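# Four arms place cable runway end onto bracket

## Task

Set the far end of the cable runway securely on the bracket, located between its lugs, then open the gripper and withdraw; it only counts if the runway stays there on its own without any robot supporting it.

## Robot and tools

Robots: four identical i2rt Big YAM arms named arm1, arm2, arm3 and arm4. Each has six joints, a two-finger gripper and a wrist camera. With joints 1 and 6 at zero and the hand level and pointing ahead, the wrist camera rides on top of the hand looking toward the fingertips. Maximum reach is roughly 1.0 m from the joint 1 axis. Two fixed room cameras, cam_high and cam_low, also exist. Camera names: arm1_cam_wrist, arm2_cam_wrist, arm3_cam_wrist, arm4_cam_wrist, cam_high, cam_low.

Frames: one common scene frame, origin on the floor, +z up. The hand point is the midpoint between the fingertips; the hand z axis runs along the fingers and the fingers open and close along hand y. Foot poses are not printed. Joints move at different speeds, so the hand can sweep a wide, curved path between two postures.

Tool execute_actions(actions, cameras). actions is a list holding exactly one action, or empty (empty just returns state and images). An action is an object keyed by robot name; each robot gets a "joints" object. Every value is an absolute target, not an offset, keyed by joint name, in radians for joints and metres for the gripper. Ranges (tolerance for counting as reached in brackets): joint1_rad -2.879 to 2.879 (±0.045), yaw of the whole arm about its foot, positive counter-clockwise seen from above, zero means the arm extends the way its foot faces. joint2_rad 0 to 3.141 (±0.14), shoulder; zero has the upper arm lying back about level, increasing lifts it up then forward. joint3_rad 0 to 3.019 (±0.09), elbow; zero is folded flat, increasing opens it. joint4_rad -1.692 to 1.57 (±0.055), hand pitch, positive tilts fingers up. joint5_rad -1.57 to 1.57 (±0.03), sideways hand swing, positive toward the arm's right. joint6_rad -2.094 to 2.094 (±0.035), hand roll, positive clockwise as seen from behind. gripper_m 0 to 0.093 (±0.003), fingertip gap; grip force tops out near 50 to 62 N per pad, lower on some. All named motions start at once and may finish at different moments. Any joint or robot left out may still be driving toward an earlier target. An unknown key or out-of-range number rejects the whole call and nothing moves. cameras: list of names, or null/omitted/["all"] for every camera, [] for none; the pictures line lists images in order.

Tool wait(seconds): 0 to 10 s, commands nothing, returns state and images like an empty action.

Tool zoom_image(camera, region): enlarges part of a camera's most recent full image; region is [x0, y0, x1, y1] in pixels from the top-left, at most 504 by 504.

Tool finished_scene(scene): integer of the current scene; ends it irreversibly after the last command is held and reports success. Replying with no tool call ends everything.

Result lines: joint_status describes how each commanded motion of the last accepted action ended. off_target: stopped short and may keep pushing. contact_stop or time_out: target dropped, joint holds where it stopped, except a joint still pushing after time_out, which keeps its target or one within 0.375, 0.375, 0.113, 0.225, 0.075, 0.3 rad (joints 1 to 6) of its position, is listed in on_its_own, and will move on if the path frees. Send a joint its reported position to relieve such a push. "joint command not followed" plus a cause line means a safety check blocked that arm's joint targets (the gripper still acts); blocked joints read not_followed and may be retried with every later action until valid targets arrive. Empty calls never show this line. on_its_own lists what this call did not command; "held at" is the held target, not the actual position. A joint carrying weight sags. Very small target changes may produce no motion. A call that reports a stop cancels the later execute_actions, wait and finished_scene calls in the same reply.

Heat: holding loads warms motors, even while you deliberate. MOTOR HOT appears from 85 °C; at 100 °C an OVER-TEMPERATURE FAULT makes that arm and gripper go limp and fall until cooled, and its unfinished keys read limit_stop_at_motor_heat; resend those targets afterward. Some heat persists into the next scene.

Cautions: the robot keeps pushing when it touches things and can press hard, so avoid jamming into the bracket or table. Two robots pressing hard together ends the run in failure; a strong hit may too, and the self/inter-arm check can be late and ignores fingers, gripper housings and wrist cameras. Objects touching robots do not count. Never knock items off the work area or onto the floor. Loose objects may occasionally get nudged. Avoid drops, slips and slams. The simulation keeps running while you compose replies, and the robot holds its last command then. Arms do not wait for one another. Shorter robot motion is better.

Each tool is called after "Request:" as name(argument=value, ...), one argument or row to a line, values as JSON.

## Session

Request:
execute_actions(
  actions=[],
)

Scene clock: 0.00 s.
Motor temperatures (°C, as the motors report them): arm1=[27 27 31 30 27 26] | arm2=[29 30 35 29 29 28] | arm3=[29 33 40 28 29 27] | arm4=[26 36 36 27 27 26]
arm1.joint_positions: joint1_rad=+0.465 joint2_rad=+0.447 joint3_rad=+1.340 joint4_rad=-1.207 joint5_rad=-0.143 joint6_rad=-0.373 gripper_m=+0.094
arm1.joint_status: not commanded
arm1.hand: x=-1.0807 y=-0.3086 z=+1.3855 quat_wxyz=(-0.384, +0.750, -0.310, -0.441) (m; scene frame)
arm2.joint_positions: joint1_rad=-0.284 joint2_rad=+0.449 joint3_rad=+1.440 joint4_rad=-1.362 joint5_rad=+0.118 joint6_rad=-0.475 gripper_m=+0.095
arm2.joint_status: not commanded
arm2.hand: x=-0.3762 y=+0.3954 z=+1.3846 quat_wxyz=(-0.135, -0.592, -0.572, +0.551) (m; scene frame)
arm3.joint_positions: joint1_rad=-0.369 joint2_rad=+0.598 joint3_rad=+1.390 joint4_rad=-1.327 joint5_rad=-0.220 joint6_rad=-0.017 gripper_m=+0.094
arm3.joint_status: not commanded
arm3.hand: x=+0.6353 y=-0.3150 z=+1.3256 quat_wxyz=(-0.332, +0.582, -0.640, -0.376) (m; scene frame)
arm4.joint_positions: joint1_rad=-0.424 joint2_rad=+0.536 joint3_rad=+1.355 joint4_rad=-1.172 joint5_rad=-0.052 joint6_rad=+0.433 gripper_m=+0.094
arm4.joint_status: not commanded
arm4.hand: x=+1.1374 y=+0.2913 z=+1.4186 quat_wxyz=(-0.433, -0.759, -0.314, +0.372) (m; scene frame)
pictures: arm1_cam_wrist, arm2_cam_wrist, arm3_cam_wrist, arm4_cam_wrist, cam_high, cam_low
Images, in order (width x height): arm1_cam_wrist 616x616, arm2_cam_wrist 616x616, arm3_cam_wrist 616x616, arm4_cam_wrist 616x616, cam_high 672x504, cam_low 672x504.

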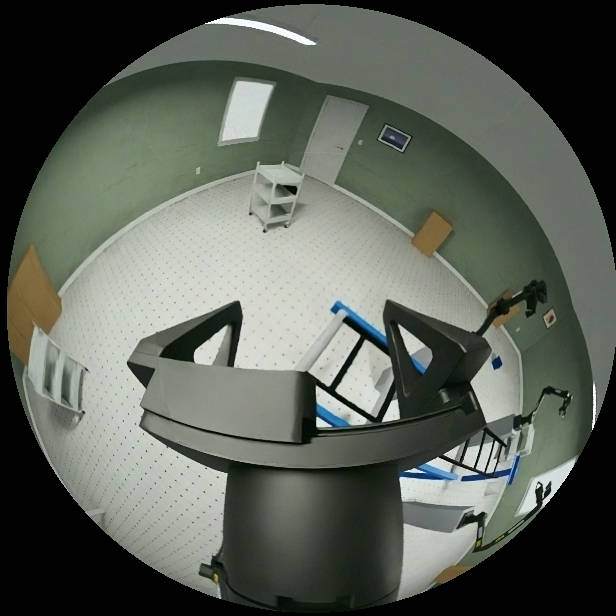

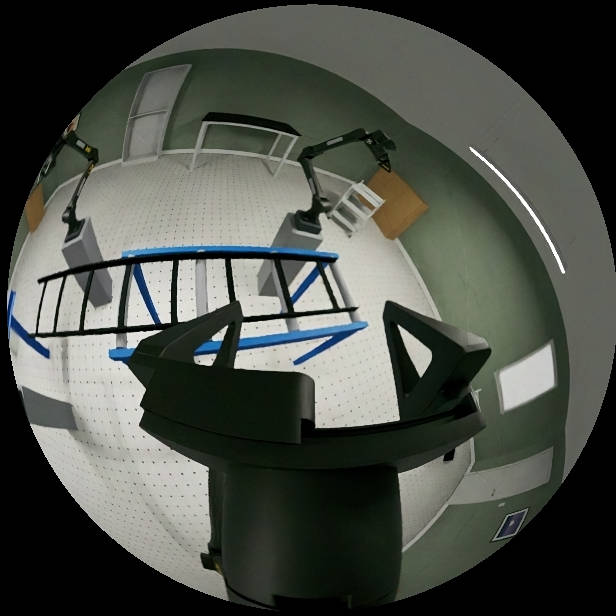

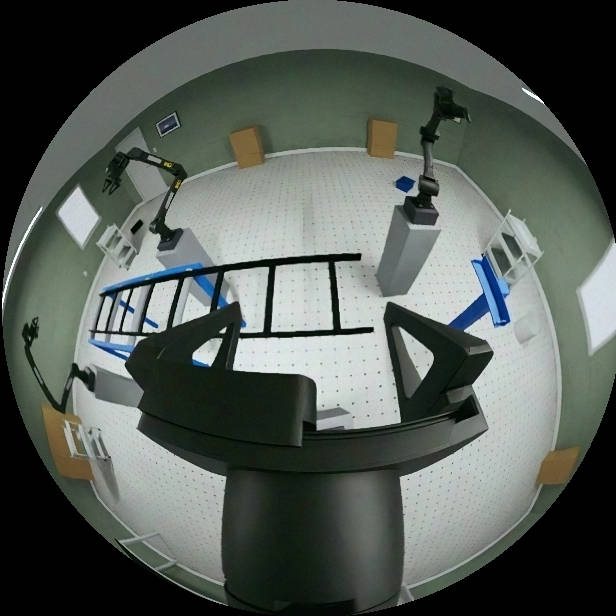

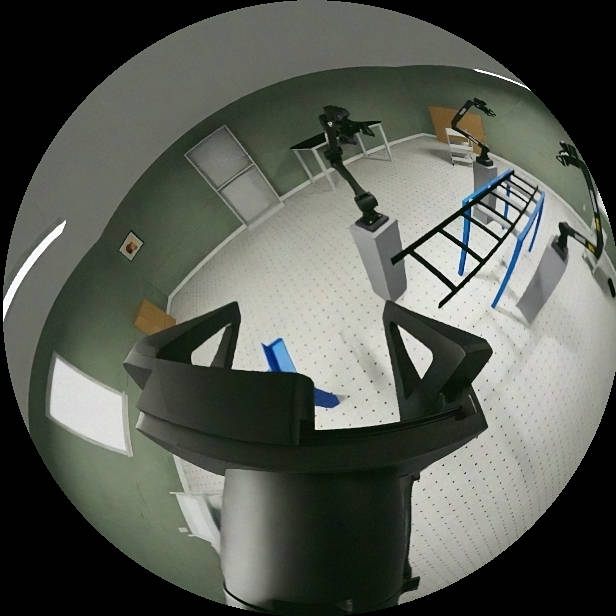

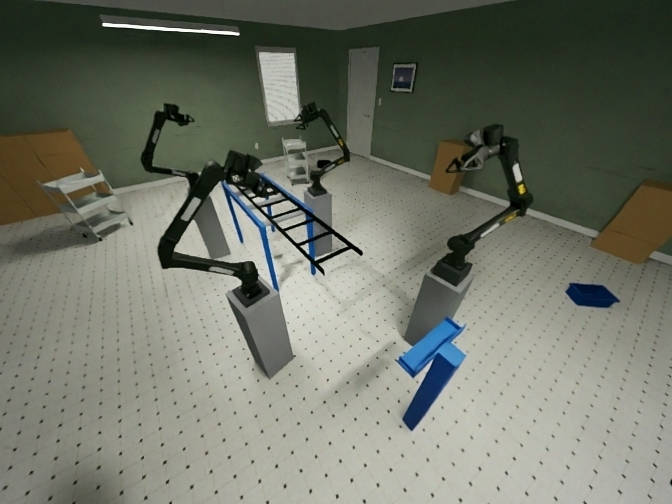

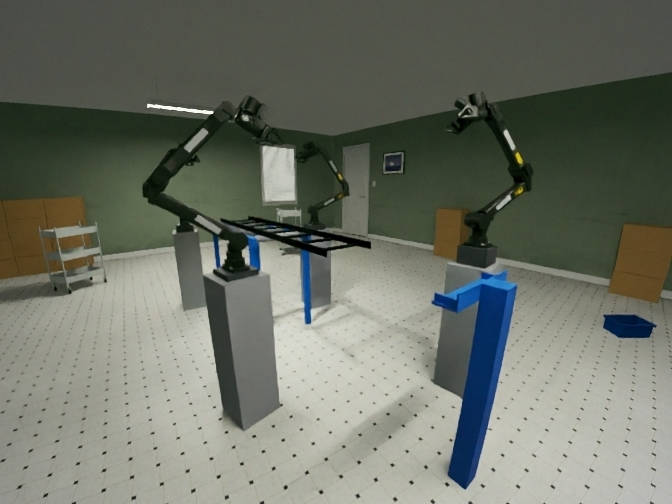

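Request:
zoom_image(
  camera="cam_high",
  region=[210, 160, 480, 400],
)

Request:
zoom_image(
  camera="cam_low",
  region=[200, 190, 530, 340],
)

Request:
zoom_image(
  camera="arm3_cam_wrist",
  region=[80, 230, 540, 380],
)

Region (210, 160, 480, 400) of cam_high's 672x504 image, scaled by 1.867, with more detail than that image has.

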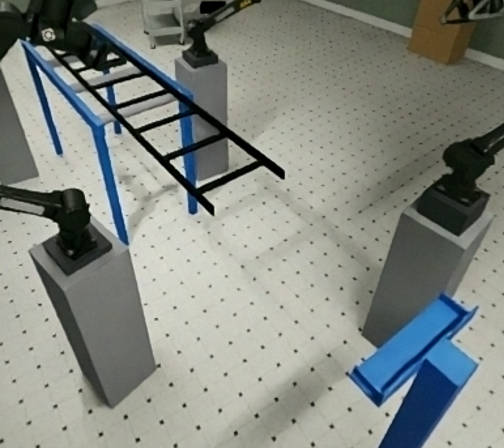

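Region (200, 190, 530, 340) of cam_low's 672x504 image, scaled by 1.527, with more detail than that image has; it fills the top 229 rows of this view, and the rest is white.

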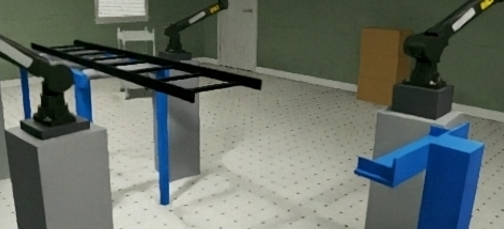

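Region (80, 230, 540, 380) of arm3_cam_wrist's 616x616 image, scaled by 1.096, with more detail than that image has; it fills the top 164 rows of this view, and the rest is white.

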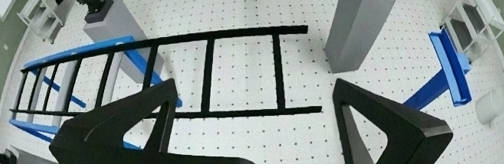

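Request:
zoom_image(
  camera="arm3_cam_wrist",
  region=[250, 240, 390, 350],
)

Request:
zoom_image(
  camera="arm4_cam_wrist",
  region=[380, 200, 520, 320],
)

Request:
zoom_image(
  camera="arm3_cam_wrist",
  region=[440, 240, 540, 340],
)

Region (250, 240, 390, 350) of arm3_cam_wrist's 616x616 image, scaled by 3.600, with more detail than that image has; it fills the top 396 rows of this view, and the rest is white.

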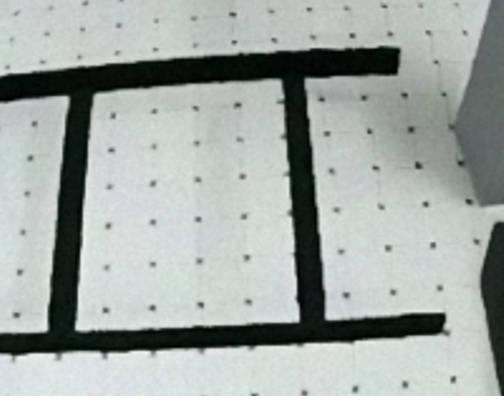

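Region (380, 200, 520, 320) of arm4_cam_wrist's 616x616 image, scaled by 3.600, with more detail than that image has; it fills the top 432 rows of this view, and the rest is white.

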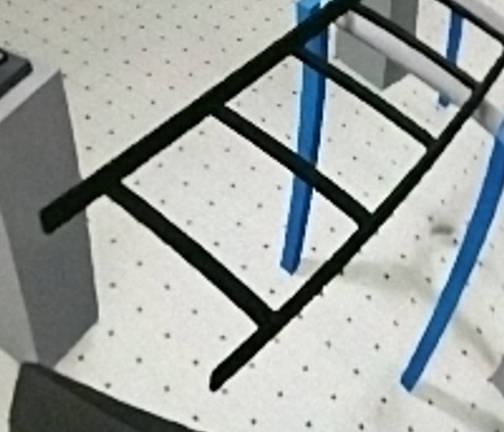

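Region (440, 240, 540, 340) of arm3_cam_wrist's 616x616 image, scaled by 5.040, with more detail than that image has.

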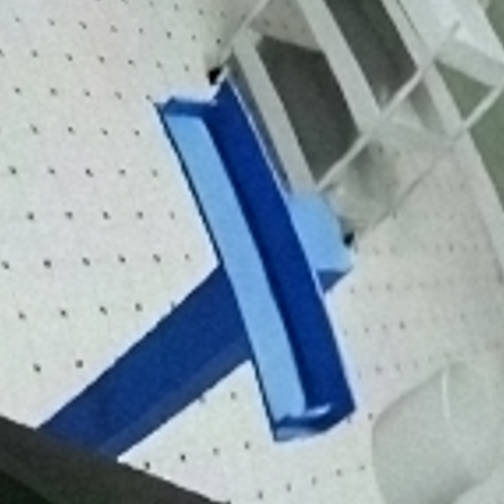

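Request:
execute_actions(
  actions=[
    {"arm3":{"joints":{"joint1_rad":0.096,"joint2_rad":1.385,"joint3_rad":1.155,"joint4_rad":-1.316,"joint5_rad":0.0,"joint6_rad":1.83}},"arm4":{"joints":{"joint1_rad":-1.096,"joint2_rad":2.235,"joint3_rad":2.225,"joint4_rad":-1.526,"joint5_rad":0.0,"joint6_rad":0.568}}},
  ],
  cameras=["arm3_cam_wrist","arm4_cam_wrist","cam_high","cam_low"],
)

Scene clock: 89.97 s.
Motor temperatures (°C, as the motors report them): arm1=[27 27 34 30 27 26] | arm2=[29 30 37 29 29 28] | arm3=[29 32 42 28 29 27] | arm4=[26 35 40 27 27 26]
arm1.joint_positions: joint1_rad=+0.465 joint2_rad=+0.447 joint3_rad=+1.340 joint4_rad=-1.207 joint5_rad=-0.143 joint6_rad=-0.373 gripper_m=+0.094
arm1.joint_status: not commanded
arm1.hand: x=-1.0807 y=-0.3086 z=+1.3855 quat_wxyz=(-0.384, +0.750, -0.310, -0.441) (m; scene frame)
arm2.joint_positions: joint1_rad=-0.284 joint2_rad=+0.449 joint3_rad=+1.440 joint4_rad=-1.362 joint5_rad=+0.118 joint6_rad=-0.475 gripper_m=+0.095
arm2.joint_status: not commanded
arm2.hand: x=-0.3762 y=+0.3954 z=+1.3846 quat_wxyz=(-0.135, -0.592, -0.572, +0.551) (m; scene frame)
arm3.joint_positions: joint1_rad=+0.099 joint2_rad=+1.378 joint3_rad=+1.142 joint4_rad=-1.327 joint5_rad=-0.004 joint6_rad=+1.815 gripper_m=+0.094
arm3.joint_status: all done
arm3.hand: x=+0.5307 y=-0.1614 z=+0.9572 quat_wxyz=(+0.002, -0.007, -1.000, -0.004) (m; scene frame)
arm4.joint_positions: joint1_rad=-1.098 joint2_rad=+2.250 joint3_rad=+2.192 joint4_rad=-1.511 joint5_rad=-0.001 joint6_rad=+0.559 gripper_m=+0.094
arm4.joint_status: all done
arm4.hand: x=+0.6153 y=+0.1562 z=+0.9494 quat_wxyz=(-0.002, -1.000, +0.020, -0.007) (m; scene frame)
pictures: arm3_cam_wrist, arm4_cam_wrist, cam_high, cam_low
Images, in order (width x height): arm3_cam_wrist 616x616, arm4_cam_wrist 616x616, cam_high 672x504, cam_low 672x504.

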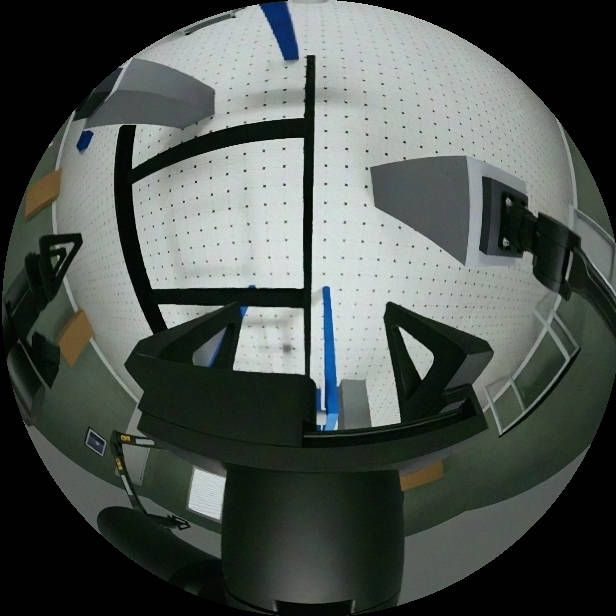

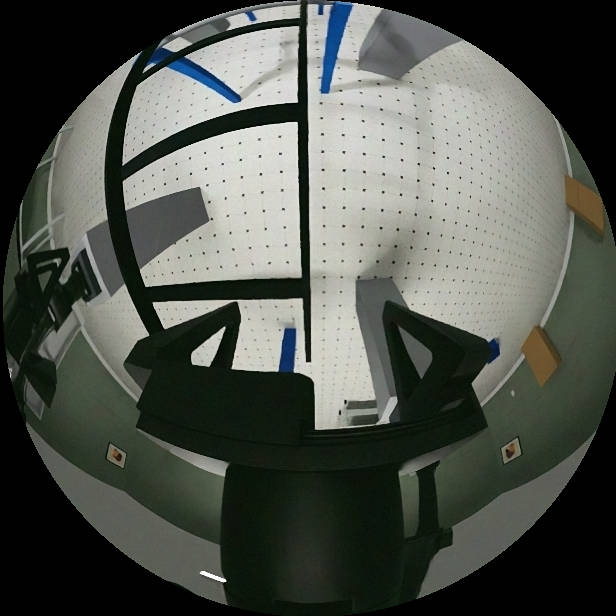

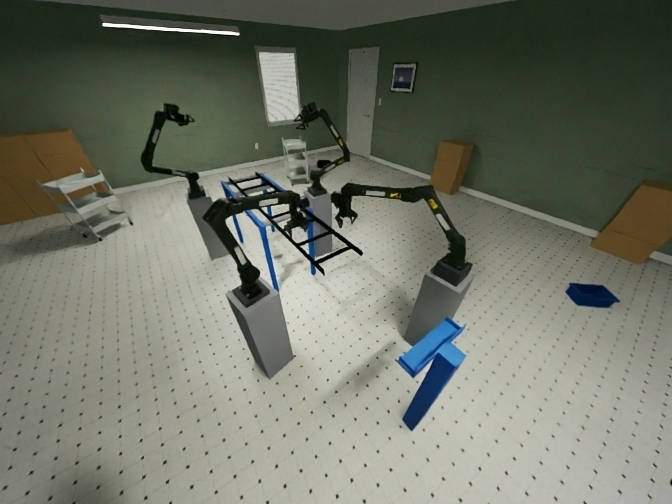

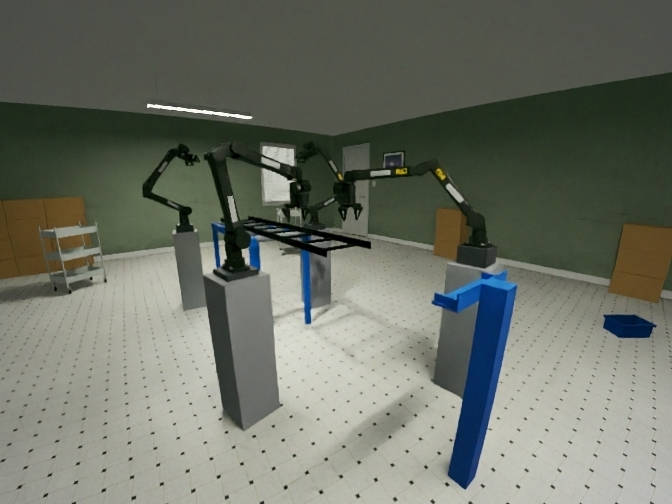

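Request:
zoom_image(
  camera="arm3_cam_wrist",
  region=[100, 40, 340, 320],
)

Request:
zoom_image(
  camera="cam_low",
  region=[270, 180, 390, 270],
)

Region (100, 40, 340, 320) of arm3_cam_wrist's 616x616 image, scaled by 1.800, with more detail than that image has; it fills the left 432 columns of this view, and the rest is white.

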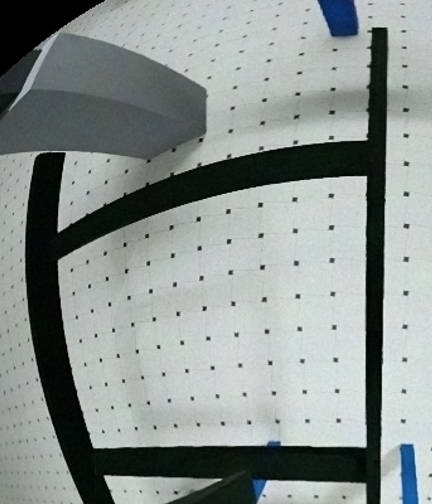

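Region (270, 180, 390, 270) of cam_low's 672x504 image, scaled by 4.200, with more detail than that image has; it fills the top 378 rows of this view, and the rest is white.

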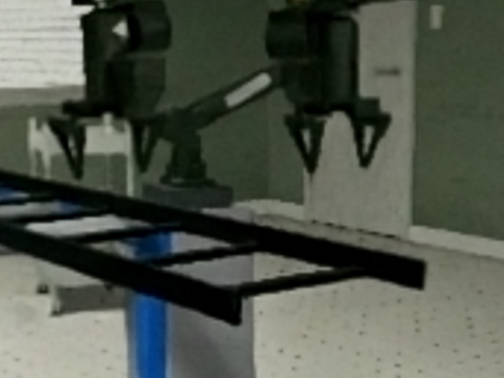

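Request:
execute_actions(
  actions=[
    {"arm3":{"joints":{"joint1_rad":0.068,"joint2_rad":1.55,"joint3_rad":0.94,"joint4_rad":-0.94,"joint6_rad":1.785}},"arm4":{"joints":{"joint1_rad":-1.099,"joint2_rad":2.378,"joint3_rad":2.12,"joint4_rad":-1.265,"joint6_rad":0.538}}},
  ],
  cameras=["arm3_cam_wrist","arm4_cam_wrist","cam_low"],
)

Request:
zoom_image(
  camera="cam_low",
  region=[270, 190, 390, 280],
)

Scene clock: 144.10 s.
Motor temperatures (°C, as the motors report them): arm1=[27 27 34 30 27 26] | arm2=[29 30 37 29 29 28] | arm3=[29 32 42 28 29 27] | arm4=[26 39 42 27 27 26]
arm1.joint_positions: joint1_rad=+0.465 joint2_rad=+0.447 joint3_rad=+1.340 joint4_rad=-1.207 joint5_rad=-0.143 joint6_rad=-0.373 gripper_m=+0.094
arm1.joint_status: not commanded
arm1.hand: x=-1.0807 y=-0.3086 z=+1.3855 quat_wxyz=(-0.384, +0.750, -0.310, -0.441) (m; scene frame)
arm2.joint_positions: joint1_rad=-0.284 joint2_rad=+0.449 joint3_rad=+1.440 joint4_rad=-1.362 joint5_rad=+0.118 joint6_rad=-0.475 gripper_m=+0.095
arm2.joint_status: not commanded
arm2.hand: x=-0.3762 y=+0.3954 z=+1.3846 quat_wxyz=(-0.135, -0.592, -0.572, +0.551) (m; scene frame)
arm3.joint_positions: joint1_rad=+0.072 joint2_rad=+1.568 joint3_rad=+0.919 joint4_rad=-0.957 joint5_rad=-0.003 joint6_rad=+1.799 gripper_m=+0.094
arm3.joint_status: all done
arm3.hand: x=+0.5425 y=-0.1638 z=+0.8101 quat_wxyz=(-0.004, -0.013, -1.000, +0.017) (m; scene frame)
arm4.joint_positions: joint1_rad=-1.098 joint2_rad=+2.381 joint3_rad=+2.108 joint4_rad=-1.282 joint5_rad=-0.001 joint6_rad=+0.547 gripper_m=+0.094
arm4.joint_status: all done
arm4.hand: x=+0.5994 y=+0.1459 z=+0.8281 quat_wxyz=(-0.005, -1.000, +0.014, -0.001) (m; scene frame)
pictures: arm3_cam_wrist, arm4_cam_wrist, cam_low
Images, in order (width x height): arm3_cam_wrist 616x616, arm4_cam_wrist 616x616, cam_low 672x504.

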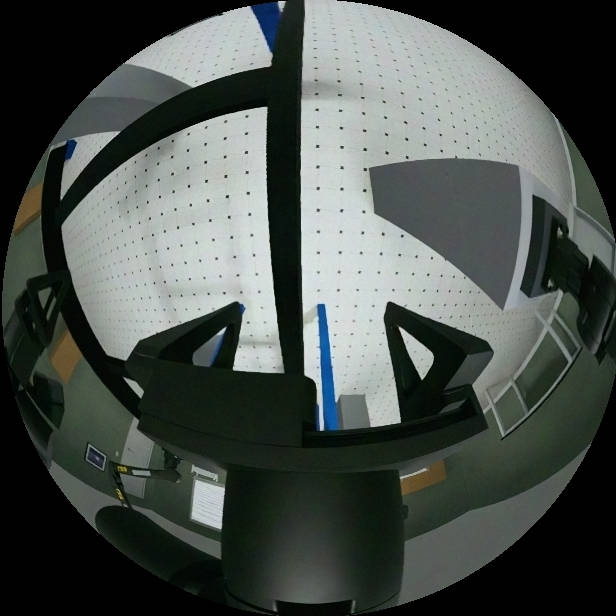

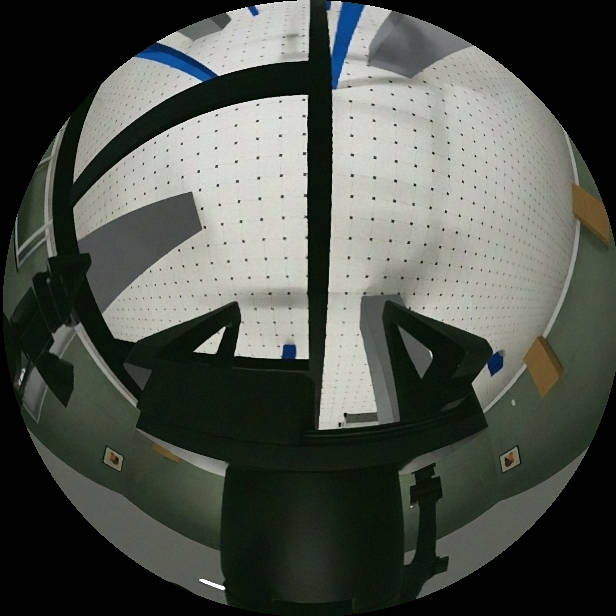

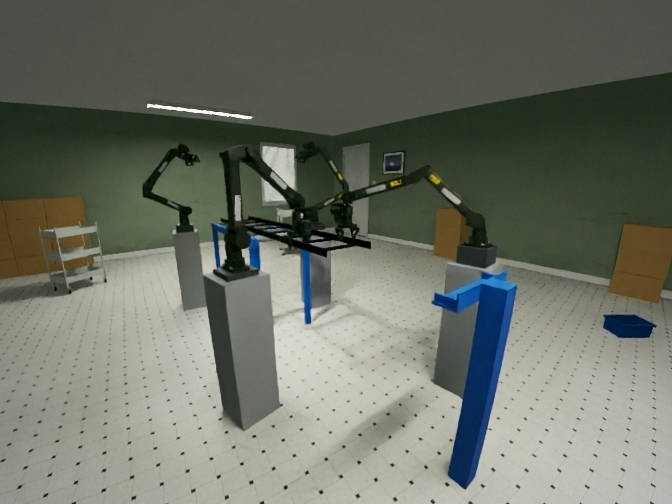

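Region (270, 190, 390, 280) of cam_low's 672x504 image, scaled by 4.200, with more detail than that image has; it fills the top 378 rows of this view, and the rest is white.

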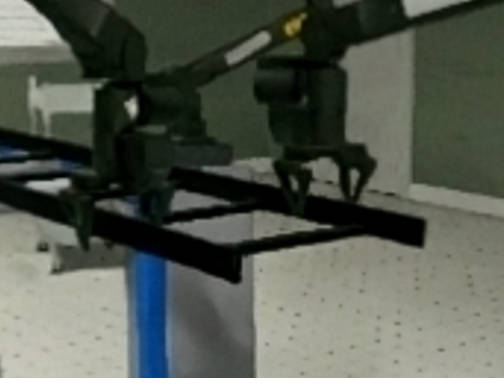

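Request:
execute_actions(
  actions=[
    {"arm3":{"joints":{"joint4_rad":-0.907,"gripper_m":0.0}},"arm4":{"joints":{"joint2_rad":2.408,"joint4_rad":-1.245,"gripper_m":0.0}}},
  ],
  cameras=["arm3_cam_wrist","arm4_cam_wrist","cam_low"],
)

Scene clock: 154.47 s.
Motor temperatures (°C, as the motors report them): arm1=[27 27 34 30 27 26] | arm2=[29 30 37 29 29 28] | arm3=[29 33 42 28 29 27] | arm4=[26 40 41 27 27 26]
arm1.joint_positions: joint1_rad=+0.465 joint2_rad=+0.447 joint3_rad=+1.340 joint4_rad=-1.207 joint5_rad=-0.143 joint6_rad=-0.373 gripper_m=+0.094
arm1.joint_status: not commanded
arm1.hand: x=-1.0807 y=-0.3086 z=+1.3855 quat_wxyz=(-0.384, +0.750, -0.310, -0.441) (m; scene frame)
arm2.joint_positions: joint1_rad=-0.284 joint2_rad=+0.449 joint3_rad=+1.440 joint4_rad=-1.362 joint5_rad=+0.118 joint6_rad=-0.475 gripper_m=+0.095
arm2.joint_status: not commanded
arm2.hand: x=-0.3762 y=+0.3954 z=+1.3846 quat_wxyz=(-0.135, -0.592, -0.572, +0.551) (m; scene frame)
arm3.joint_positions: joint1_rad=+0.072 joint2_rad=+1.568 joint3_rad=+0.920 joint4_rad=-0.919 joint5_rad=-0.004 joint6_rad=+1.799 gripper_m=+0.009
arm3.joint_status: gripper_m off_target (ended at +0.009, target +0.000); the others done
arm3.hand: x=+0.5404 y=-0.1543 z=+0.8101 quat_wxyz=(+0.001, -0.013, -1.000, -0.002) (m; scene frame)
arm4.joint_positions: joint1_rad=-1.101 joint2_rad=+2.381 joint3_rad=+2.107 joint4_rad=-1.266 joint5_rad=+0.007 joint6_rad=+0.546 gripper_m=+0.009
arm4.joint_status: gripper_m off_target (ended at +0.009, target +0.000); the others done
arm4.hand: x=+0.5944 y=+0.1474 z=+0.8277 quat_wxyz=(-0.006, -1.000, +0.016, +0.008) (m; scene frame)
pictures: arm3_cam_wrist, arm4_cam_wrist, cam_low
Images, in order (width x height): arm3_cam_wrist 616x616, arm4_cam_wrist 616x616, cam_low 672x504.

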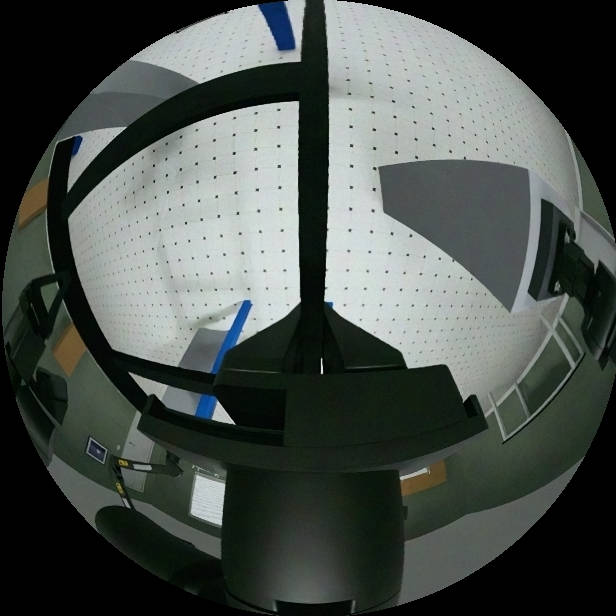

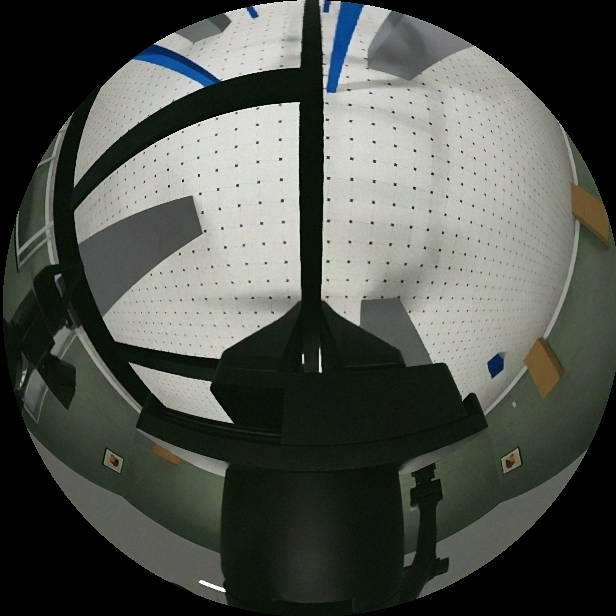

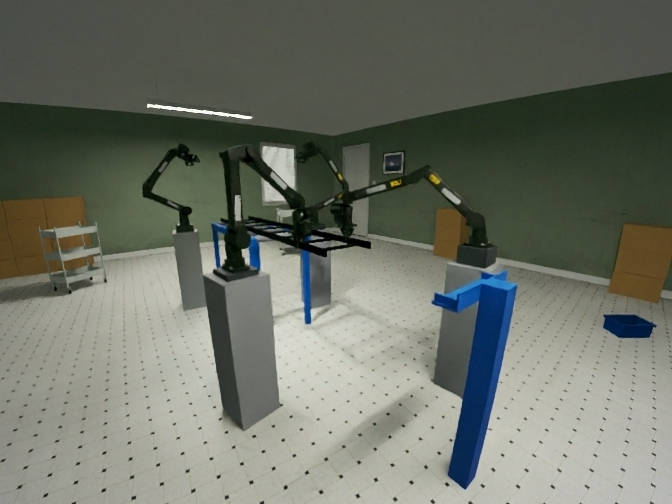

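Request:
execute_actions(
  actions=[
    {"arm4":{"joints":{"joint1_rad":-1.092,"joint2_rad":2.378,"joint3_rad":2.075,"joint4_rad":-1.228,"gripper_m":0.035}}},
  ],
  cameras=["arm4_cam_wrist"],
)

Scene clock: 167.13 s.
Motor temperatures (°C, as the motors report them): arm1=[27 27 34 30 27 26] | arm2=[29 30 37 29 29 28] | arm3=[29 33 42 28 29 27] | arm4=[26 39 41 27 27 26]
arm1.joint_positions: joint1_rad=+0.465 joint2_rad=+0.447 joint3_rad=+1.340 joint4_rad=-1.207 joint5_rad=-0.143 joint6_rad=-0.373 gripper_m=+0.094
arm1.joint_status: not commanded
arm1.hand: x=-1.0807 y=-0.3086 z=+1.3855 quat_wxyz=(-0.384, +0.750, -0.310, -0.441) (m; scene frame)
arm2.joint_positions: joint1_rad=-0.284 joint2_rad=+0.449 joint3_rad=+1.440 joint4_rad=-1.362 joint5_rad=+0.118 joint6_rad=-0.475 gripper_m=+0.095
arm2.joint_status: not commanded
arm2.hand: x=-0.3762 y=+0.3954 z=+1.3846 quat_wxyz=(-0.135, -0.592, -0.572, +0.551) (m; scene frame)
arm3.joint_positions: joint1_rad=+0.072 joint2_rad=+1.568 joint3_rad=+0.920 joint4_rad=-0.919 joint5_rad=-0.004 joint6_rad=+1.799 gripper_m=+0.009
arm3.joint_status: not commanded
arm3.hand: x=+0.5404 y=-0.1543 z=+0.8101 quat_wxyz=(+0.001, -0.013, -1.000, -0.002) (m; scene frame)
arm4.joint_positions: joint1_rad=-1.100 joint2_rad=+2.381 joint3_rad=+2.076 joint4_rad=-1.245 joint5_rad=+0.003 joint6_rad=+0.546 gripper_m=+0.035
arm4.joint_status: all done
arm4.hand: x=+0.6005 y=+0.1487 z=+0.8166 quat_wxyz=(-0.005, -1.000, +0.015, +0.002) (m; scene frame)
pictures: arm4_cam_wrist
Images, in order (width x height): arm4_cam_wrist 616x616.

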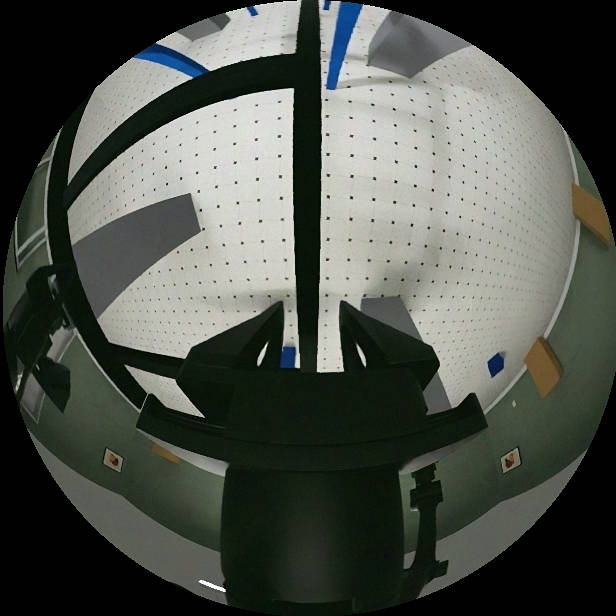

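Depth is now ~0.03 m. Close.

Request:
execute_actions(
  actions=[
    {"arm4":{"joints":{"gripper_m":0.0}}},
  ],
  cameras=["cam_high","cam_low"],
)

Request:
zoom_image(
  camera="cam_high",
  region=[380, 300, 480, 400],
)

Request:
zoom_image(
  camera="cam_low",
  region=[420, 255, 530, 330],
)

Scene clock: 170.73 s.
Motor temperatures (°C, as the motors report them): arm1=[27 27 34 30 27 26] | arm2=[29 30 37 29 29 28] | arm3=[29 33 42 28 29 27] | arm4=[26 40 41 27 27 26]
arm1.joint_positions: joint1_rad=+0.465 joint2_rad=+0.447 joint3_rad=+1.340 joint4_rad=-1.207 joint5_rad=-0.143 joint6_rad=-0.373 gripper_m=+0.094
arm1.joint_status: not commanded
arm1.hand: x=-1.0807 y=-0.3086 z=+1.3855 quat_wxyz=(-0.384, +0.750, -0.310, -0.441) (m; scene frame)
arm2.joint_positions: joint1_rad=-0.284 joint2_rad=+0.449 joint3_rad=+1.440 joint4_rad=-1.362 joint5_rad=+0.118 joint6_rad=-0.475 gripper_m=+0.095
arm2.joint_status: not commanded
arm2.hand: x=-0.3762 y=+0.3954 z=+1.3846 quat_wxyz=(-0.135, -0.592, -0.572, +0.551) (m; scene frame)
arm3.joint_positions: joint1_rad=+0.072 joint2_rad=+1.568 joint3_rad=+0.920 joint4_rad=-0.919 joint5_rad=-0.004 joint6_rad=+1.799 gripper_m=+0.009
arm3.joint_status: not commanded
arm3.hand: x=+0.5404 y=-0.1543 z=+0.8101 quat_wxyz=(+0.001, -0.013, -1.000, -0.002) (m; scene frame)
arm4.joint_positions: joint1_rad=-1.098 joint2_rad=+2.381 joint3_rad=+2.076 joint4_rad=-1.242 joint5_rad=+0.004 joint6_rad=+0.547 gripper_m=+0.009
arm4.joint_status: gripper_m off_target (ended at +0.009, target +0.000)
arm4.hand: x=+0.6004 y=+0.1473 z=+0.8166 quat_wxyz=(-0.005, -1.000, +0.014, +0.004) (m; scene frame)
pictures: cam_high, cam_low
Images, in order (width x height): cam_high 672x504, cam_low 672x504.

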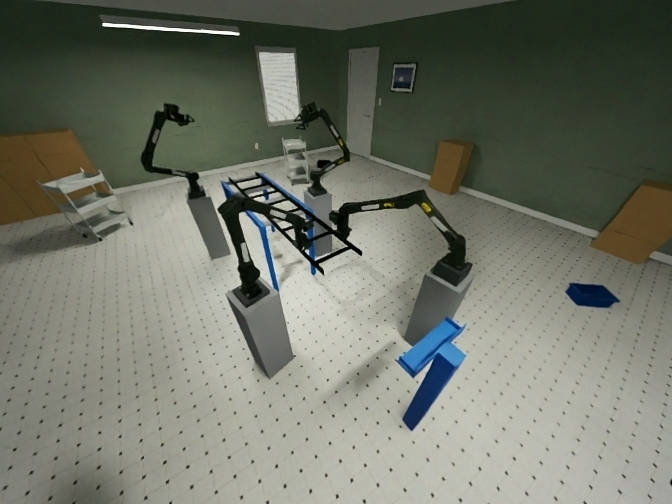

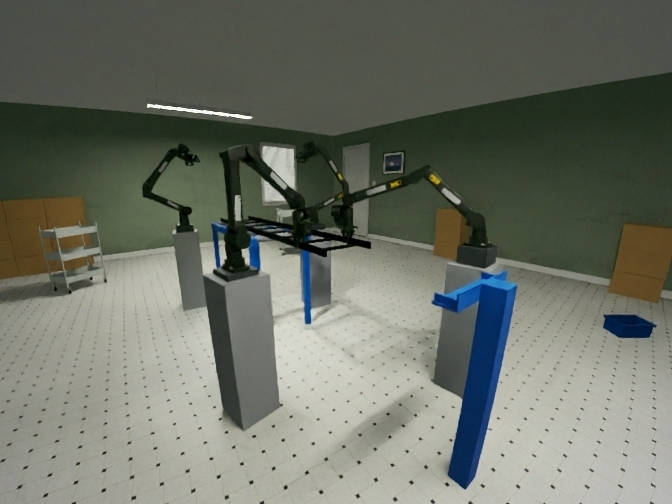

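Region (380, 300, 480, 400) of cam_high's 672x504 image, scaled by 5.040, with more detail than that image has.

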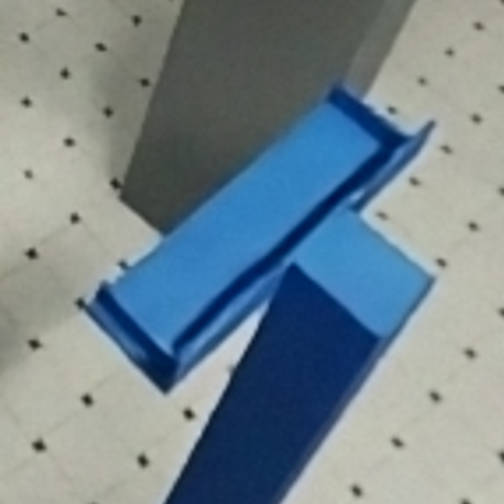

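Region (420, 255, 530, 330) of cam_low's 672x504 image, scaled by 4.582, with more detail than that image has; it fills the top 344 rows of this view, and the rest is white.

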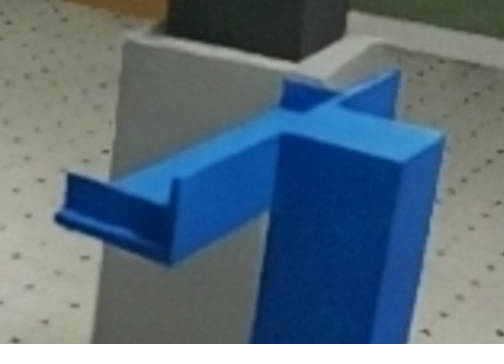

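Request:
execute_actions(
  actions=[
    {"arm3":{"joints":{"joint1_rad":-0.214,"joint2_rad":1.50,"joint3_rad":0.905,"joint4_rad":-0.925,"joint6_rad":1.505}},"arm4":{"joints":{"joint1_rad":-1.0,"joint2_rad":2.09,"joint3_rad":1.65,"joint4_rad":-1.037,"joint6_rad":0.655}}},
  ],
  cameras=["cam_high"],
)

Scene clock: 211.77 s.
Motor temperatures (°C, as the motors report them): arm1=[27 27 34 30 27 26] | arm2=[29 30 37 29 29 28] | arm3=[29 33 41 28 29 27] | arm4=[26 41 40 27 27 26]
arm1.joint_positions: joint1_rad=+0.465 joint2_rad=+0.447 joint3_rad=+1.340 joint4_rad=-1.207 joint5_rad=-0.143 joint6_rad=-0.373 gripper_m=+0.094
arm1.joint_status: not commanded
arm1.hand: x=-1.0807 y=-0.3086 z=+1.3855 quat_wxyz=(-0.384, +0.750, -0.310, -0.441) (m; scene frame)
arm2.joint_positions: joint1_rad=-0.284 joint2_rad=+0.449 joint3_rad=+1.440 joint4_rad=-1.362 joint5_rad=+0.118 joint6_rad=-0.475 gripper_m=+0.095
arm2.joint_status: not commanded
arm2.hand: x=-0.3762 y=+0.3954 z=+1.3846 quat_wxyz=(-0.135, -0.592, -0.572, +0.551) (m; scene frame)
arm3.joint_positions: joint1_rad=-0.224 joint2_rad=+1.540 joint3_rad=+0.887 joint4_rad=-0.921 joint5_rad=+0.005 joint6_rad=+1.508 gripper_m=+0.009
arm3.joint_status: all done
arm3.hand: x=+0.6568 y=-0.1614 z=+0.8109 quat_wxyz=(-0.003, -0.015, -1.000, +0.001) (m; scene frame)
arm4.joint_positions: joint1_rad=-0.991 joint2_rad=+2.139 joint3_rad=+1.625 joint4_rad=-1.044 joint5_rad=-0.002 joint6_rad=+0.666 gripper_m=+0.009
arm4.joint_status: all done
arm4.hand: x=+0.7189 y=+0.1378 z=+0.8160 quat_wxyz=(-0.005, -1.000, +0.020, -0.003) (m; scene frame)
pictures: cam_high
Images, in order (width x height): cam_high 672x504.

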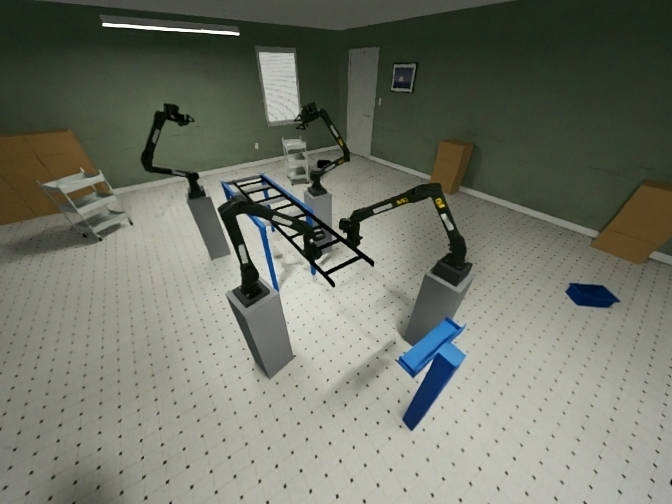

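Request:
execute_actions(
  actions=[
    {"arm3":{"joints":{"joint1_rad":-0.588,"joint2_rad":1.60,"joint3_rad":1.055,"joint4_rad":-0.965,"joint6_rad":1.13}},"arm4":{"joints":{"joint1_rad":-0.815,"joint2_rad":1.83,"joint3_rad":1.23,"joint4_rad":-0.862,"joint6_rad":0.845}}},
  ],
  cameras=["cam_high"],
)

Scene clock: 233.57 s.
Motor temperatures (°C, as the motors report them): arm1=[27 27 34 30 27 26] | arm2=[29 30 37 29 29 28] | arm3=[29 33 41 28 29 27] | arm4=[26 41 40 27 27 26]
arm1.joint_positions: joint1_rad=+0.465 joint2_rad=+0.447 joint3_rad=+1.340 joint4_rad=-1.207 joint5_rad=-0.143 joint6_rad=-0.373 gripper_m=+0.094
arm1.joint_status: not commanded
arm1.hand: x=-1.0807 y=-0.3086 z=+1.3855 quat_wxyz=(-0.384, +0.750, -0.310, -0.441) (m; scene frame)
arm2.joint_positions: joint1_rad=-0.284 joint2_rad=+0.449 joint3_rad=+1.440 joint4_rad=-1.362 joint5_rad=+0.118 joint6_rad=-0.475 gripper_m=+0.095
arm2.joint_status: not commanded
arm2.hand: x=-0.3762 y=+0.3954 z=+1.3846 quat_wxyz=(-0.135, -0.592, -0.572, +0.551) (m; scene frame)
arm3.joint_positions: joint1_rad=-0.596 joint2_rad=+1.639 joint3_rad=+1.010 joint4_rad=-0.947 joint5_rad=+0.005 joint6_rad=+1.134 gripper_m=+0.009
arm3.joint_status: all done
arm3.hand: x=+0.8107 y=-0.1627 z=+0.8112 quat_wxyz=(-0.002, -0.014, -1.000, +0.003) (m; scene frame)
arm4.joint_positions: joint1_rad=-0.809 joint2_rad=+1.895 joint3_rad=+1.196 joint4_rad=-0.854 joint5_rad=+0.000 joint6_rad=+0.846 gripper_m=+0.009
arm4.joint_status: all done
arm4.hand: x=+0.8717 y=+0.1362 z=+0.8151 quat_wxyz=(-0.008, -1.000, +0.019, -0.001) (m; scene frame)
pictures: cam_high
Images, in order (width x height): cam_high 672x504.

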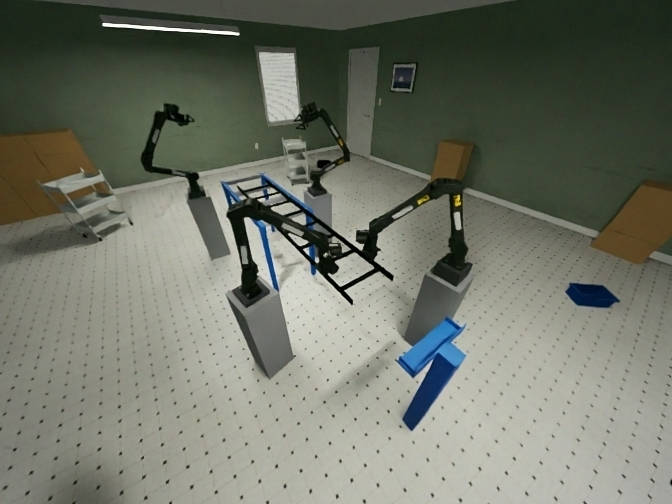

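Request:
execute_actions(
  actions=[
    {"arm3":{"joints":{"joint1_rad":-0.858,"joint2_rad":1.76,"joint3_rad":1.336,"joint4_rad":-1.05,"joint6_rad":0.862}},"arm4":{"joints":{"joint1_rad":-0.545,"joint2_rad":1.635,"joint3_rad":0.977,"joint4_rad":-0.78,"joint6_rad":1.12}}},
  ],
  cameras=["cam_high","cam_low","arm3_cam_wrist"],
)

Scene clock: 247.30 s.
Motor temperatures (°C, as the motors report them): arm1=[27 27 34 30 27 26] | arm2=[29 30 37 29 29 28] | arm3=[29 33 42 28 29 27] | arm4=[26 41 40 27 27 26]
arm1.joint_positions: joint1_rad=+0.465 joint2_rad=+0.447 joint3_rad=+1.340 joint4_rad=-1.207 joint5_rad=-0.143 joint6_rad=-0.373 gripper_m=+0.094
arm1.joint_status: not commanded
arm1.hand: x=-1.0807 y=-0.3086 z=+1.3855 quat_wxyz=(-0.384, +0.750, -0.310, -0.441) (m; scene frame)
arm2.joint_positions: joint1_rad=-0.284 joint2_rad=+0.449 joint3_rad=+1.440 joint4_rad=-1.362 joint5_rad=+0.118 joint6_rad=-0.475 gripper_m=+0.095
arm2.joint_status: not commanded
arm2.hand: x=-0.3762 y=+0.3954 z=+1.3846 quat_wxyz=(-0.135, -0.592, -0.572, +0.551) (m; scene frame)
arm3.joint_positions: joint1_rad=-0.856 joint2_rad=+1.829 joint3_rad=+1.287 joint4_rad=-1.040 joint5_rad=+0.000 joint6_rad=+0.870 gripper_m=+0.009
arm3.joint_status: all done
arm3.hand: x=+0.9576 y=-0.1601 z=+0.8146 quat_wxyz=(+0.003, -0.012, -1.000, +0.004) (m; scene frame)
arm4.joint_positions: joint1_rad=-0.554 joint2_rad=+1.726 joint3_rad=+0.935 joint4_rad=-0.772 joint5_rad=+0.009 joint6_rad=+1.099 gripper_m=+0.009
arm4.joint_status: all done
arm4.hand: x=+1.0150 y=+0.1357 z=+0.8176 quat_wxyz=(-0.002, -1.000, +0.018, -0.001) (m; scene frame)
pictures: arm3_cam_wrist, cam_high, cam_low
Images, in order (width x height): arm3_cam_wrist 616x616, cam_high 672x504, cam_low 672x504.

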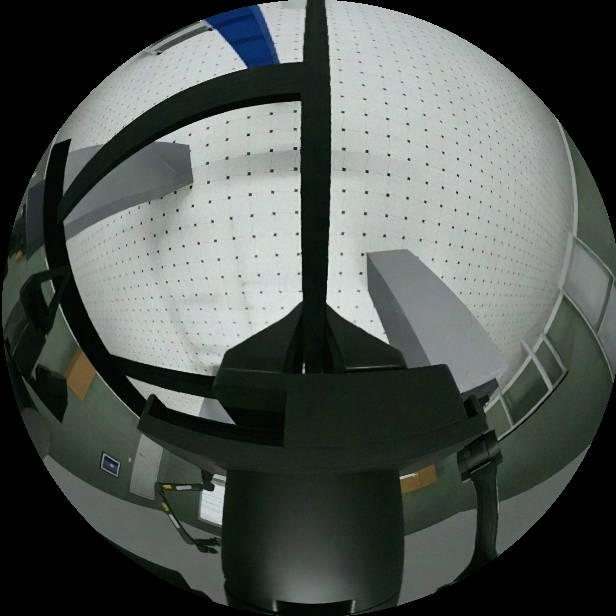

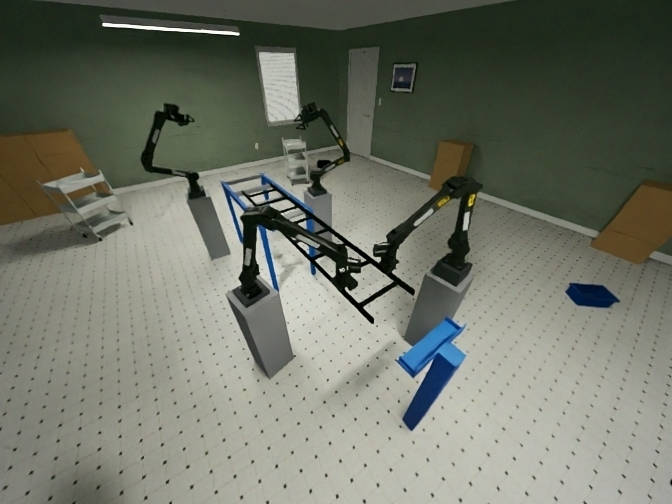

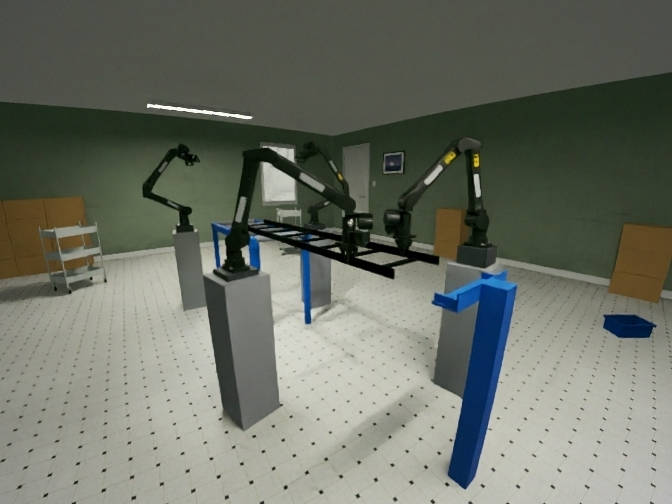

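Request:
zoom_image(
  camera="cam_high",
  region=[330, 250, 480, 400],
)

Request:
zoom_image(
  camera="cam_low",
  region=[330, 230, 530, 330],
)

Region (330, 250, 480, 400) of cam_high's 672x504 image, scaled by 3.360, with more detail than that image has.

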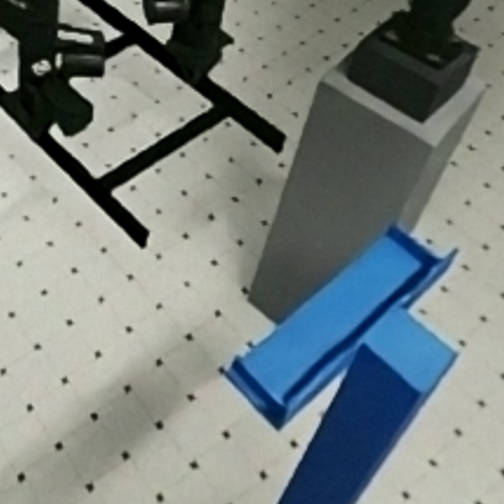

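Region (330, 230, 530, 330) of cam_low's 672x504 image, scaled by 2.520, with more detail than that image has.

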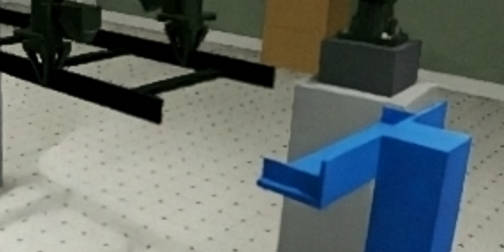

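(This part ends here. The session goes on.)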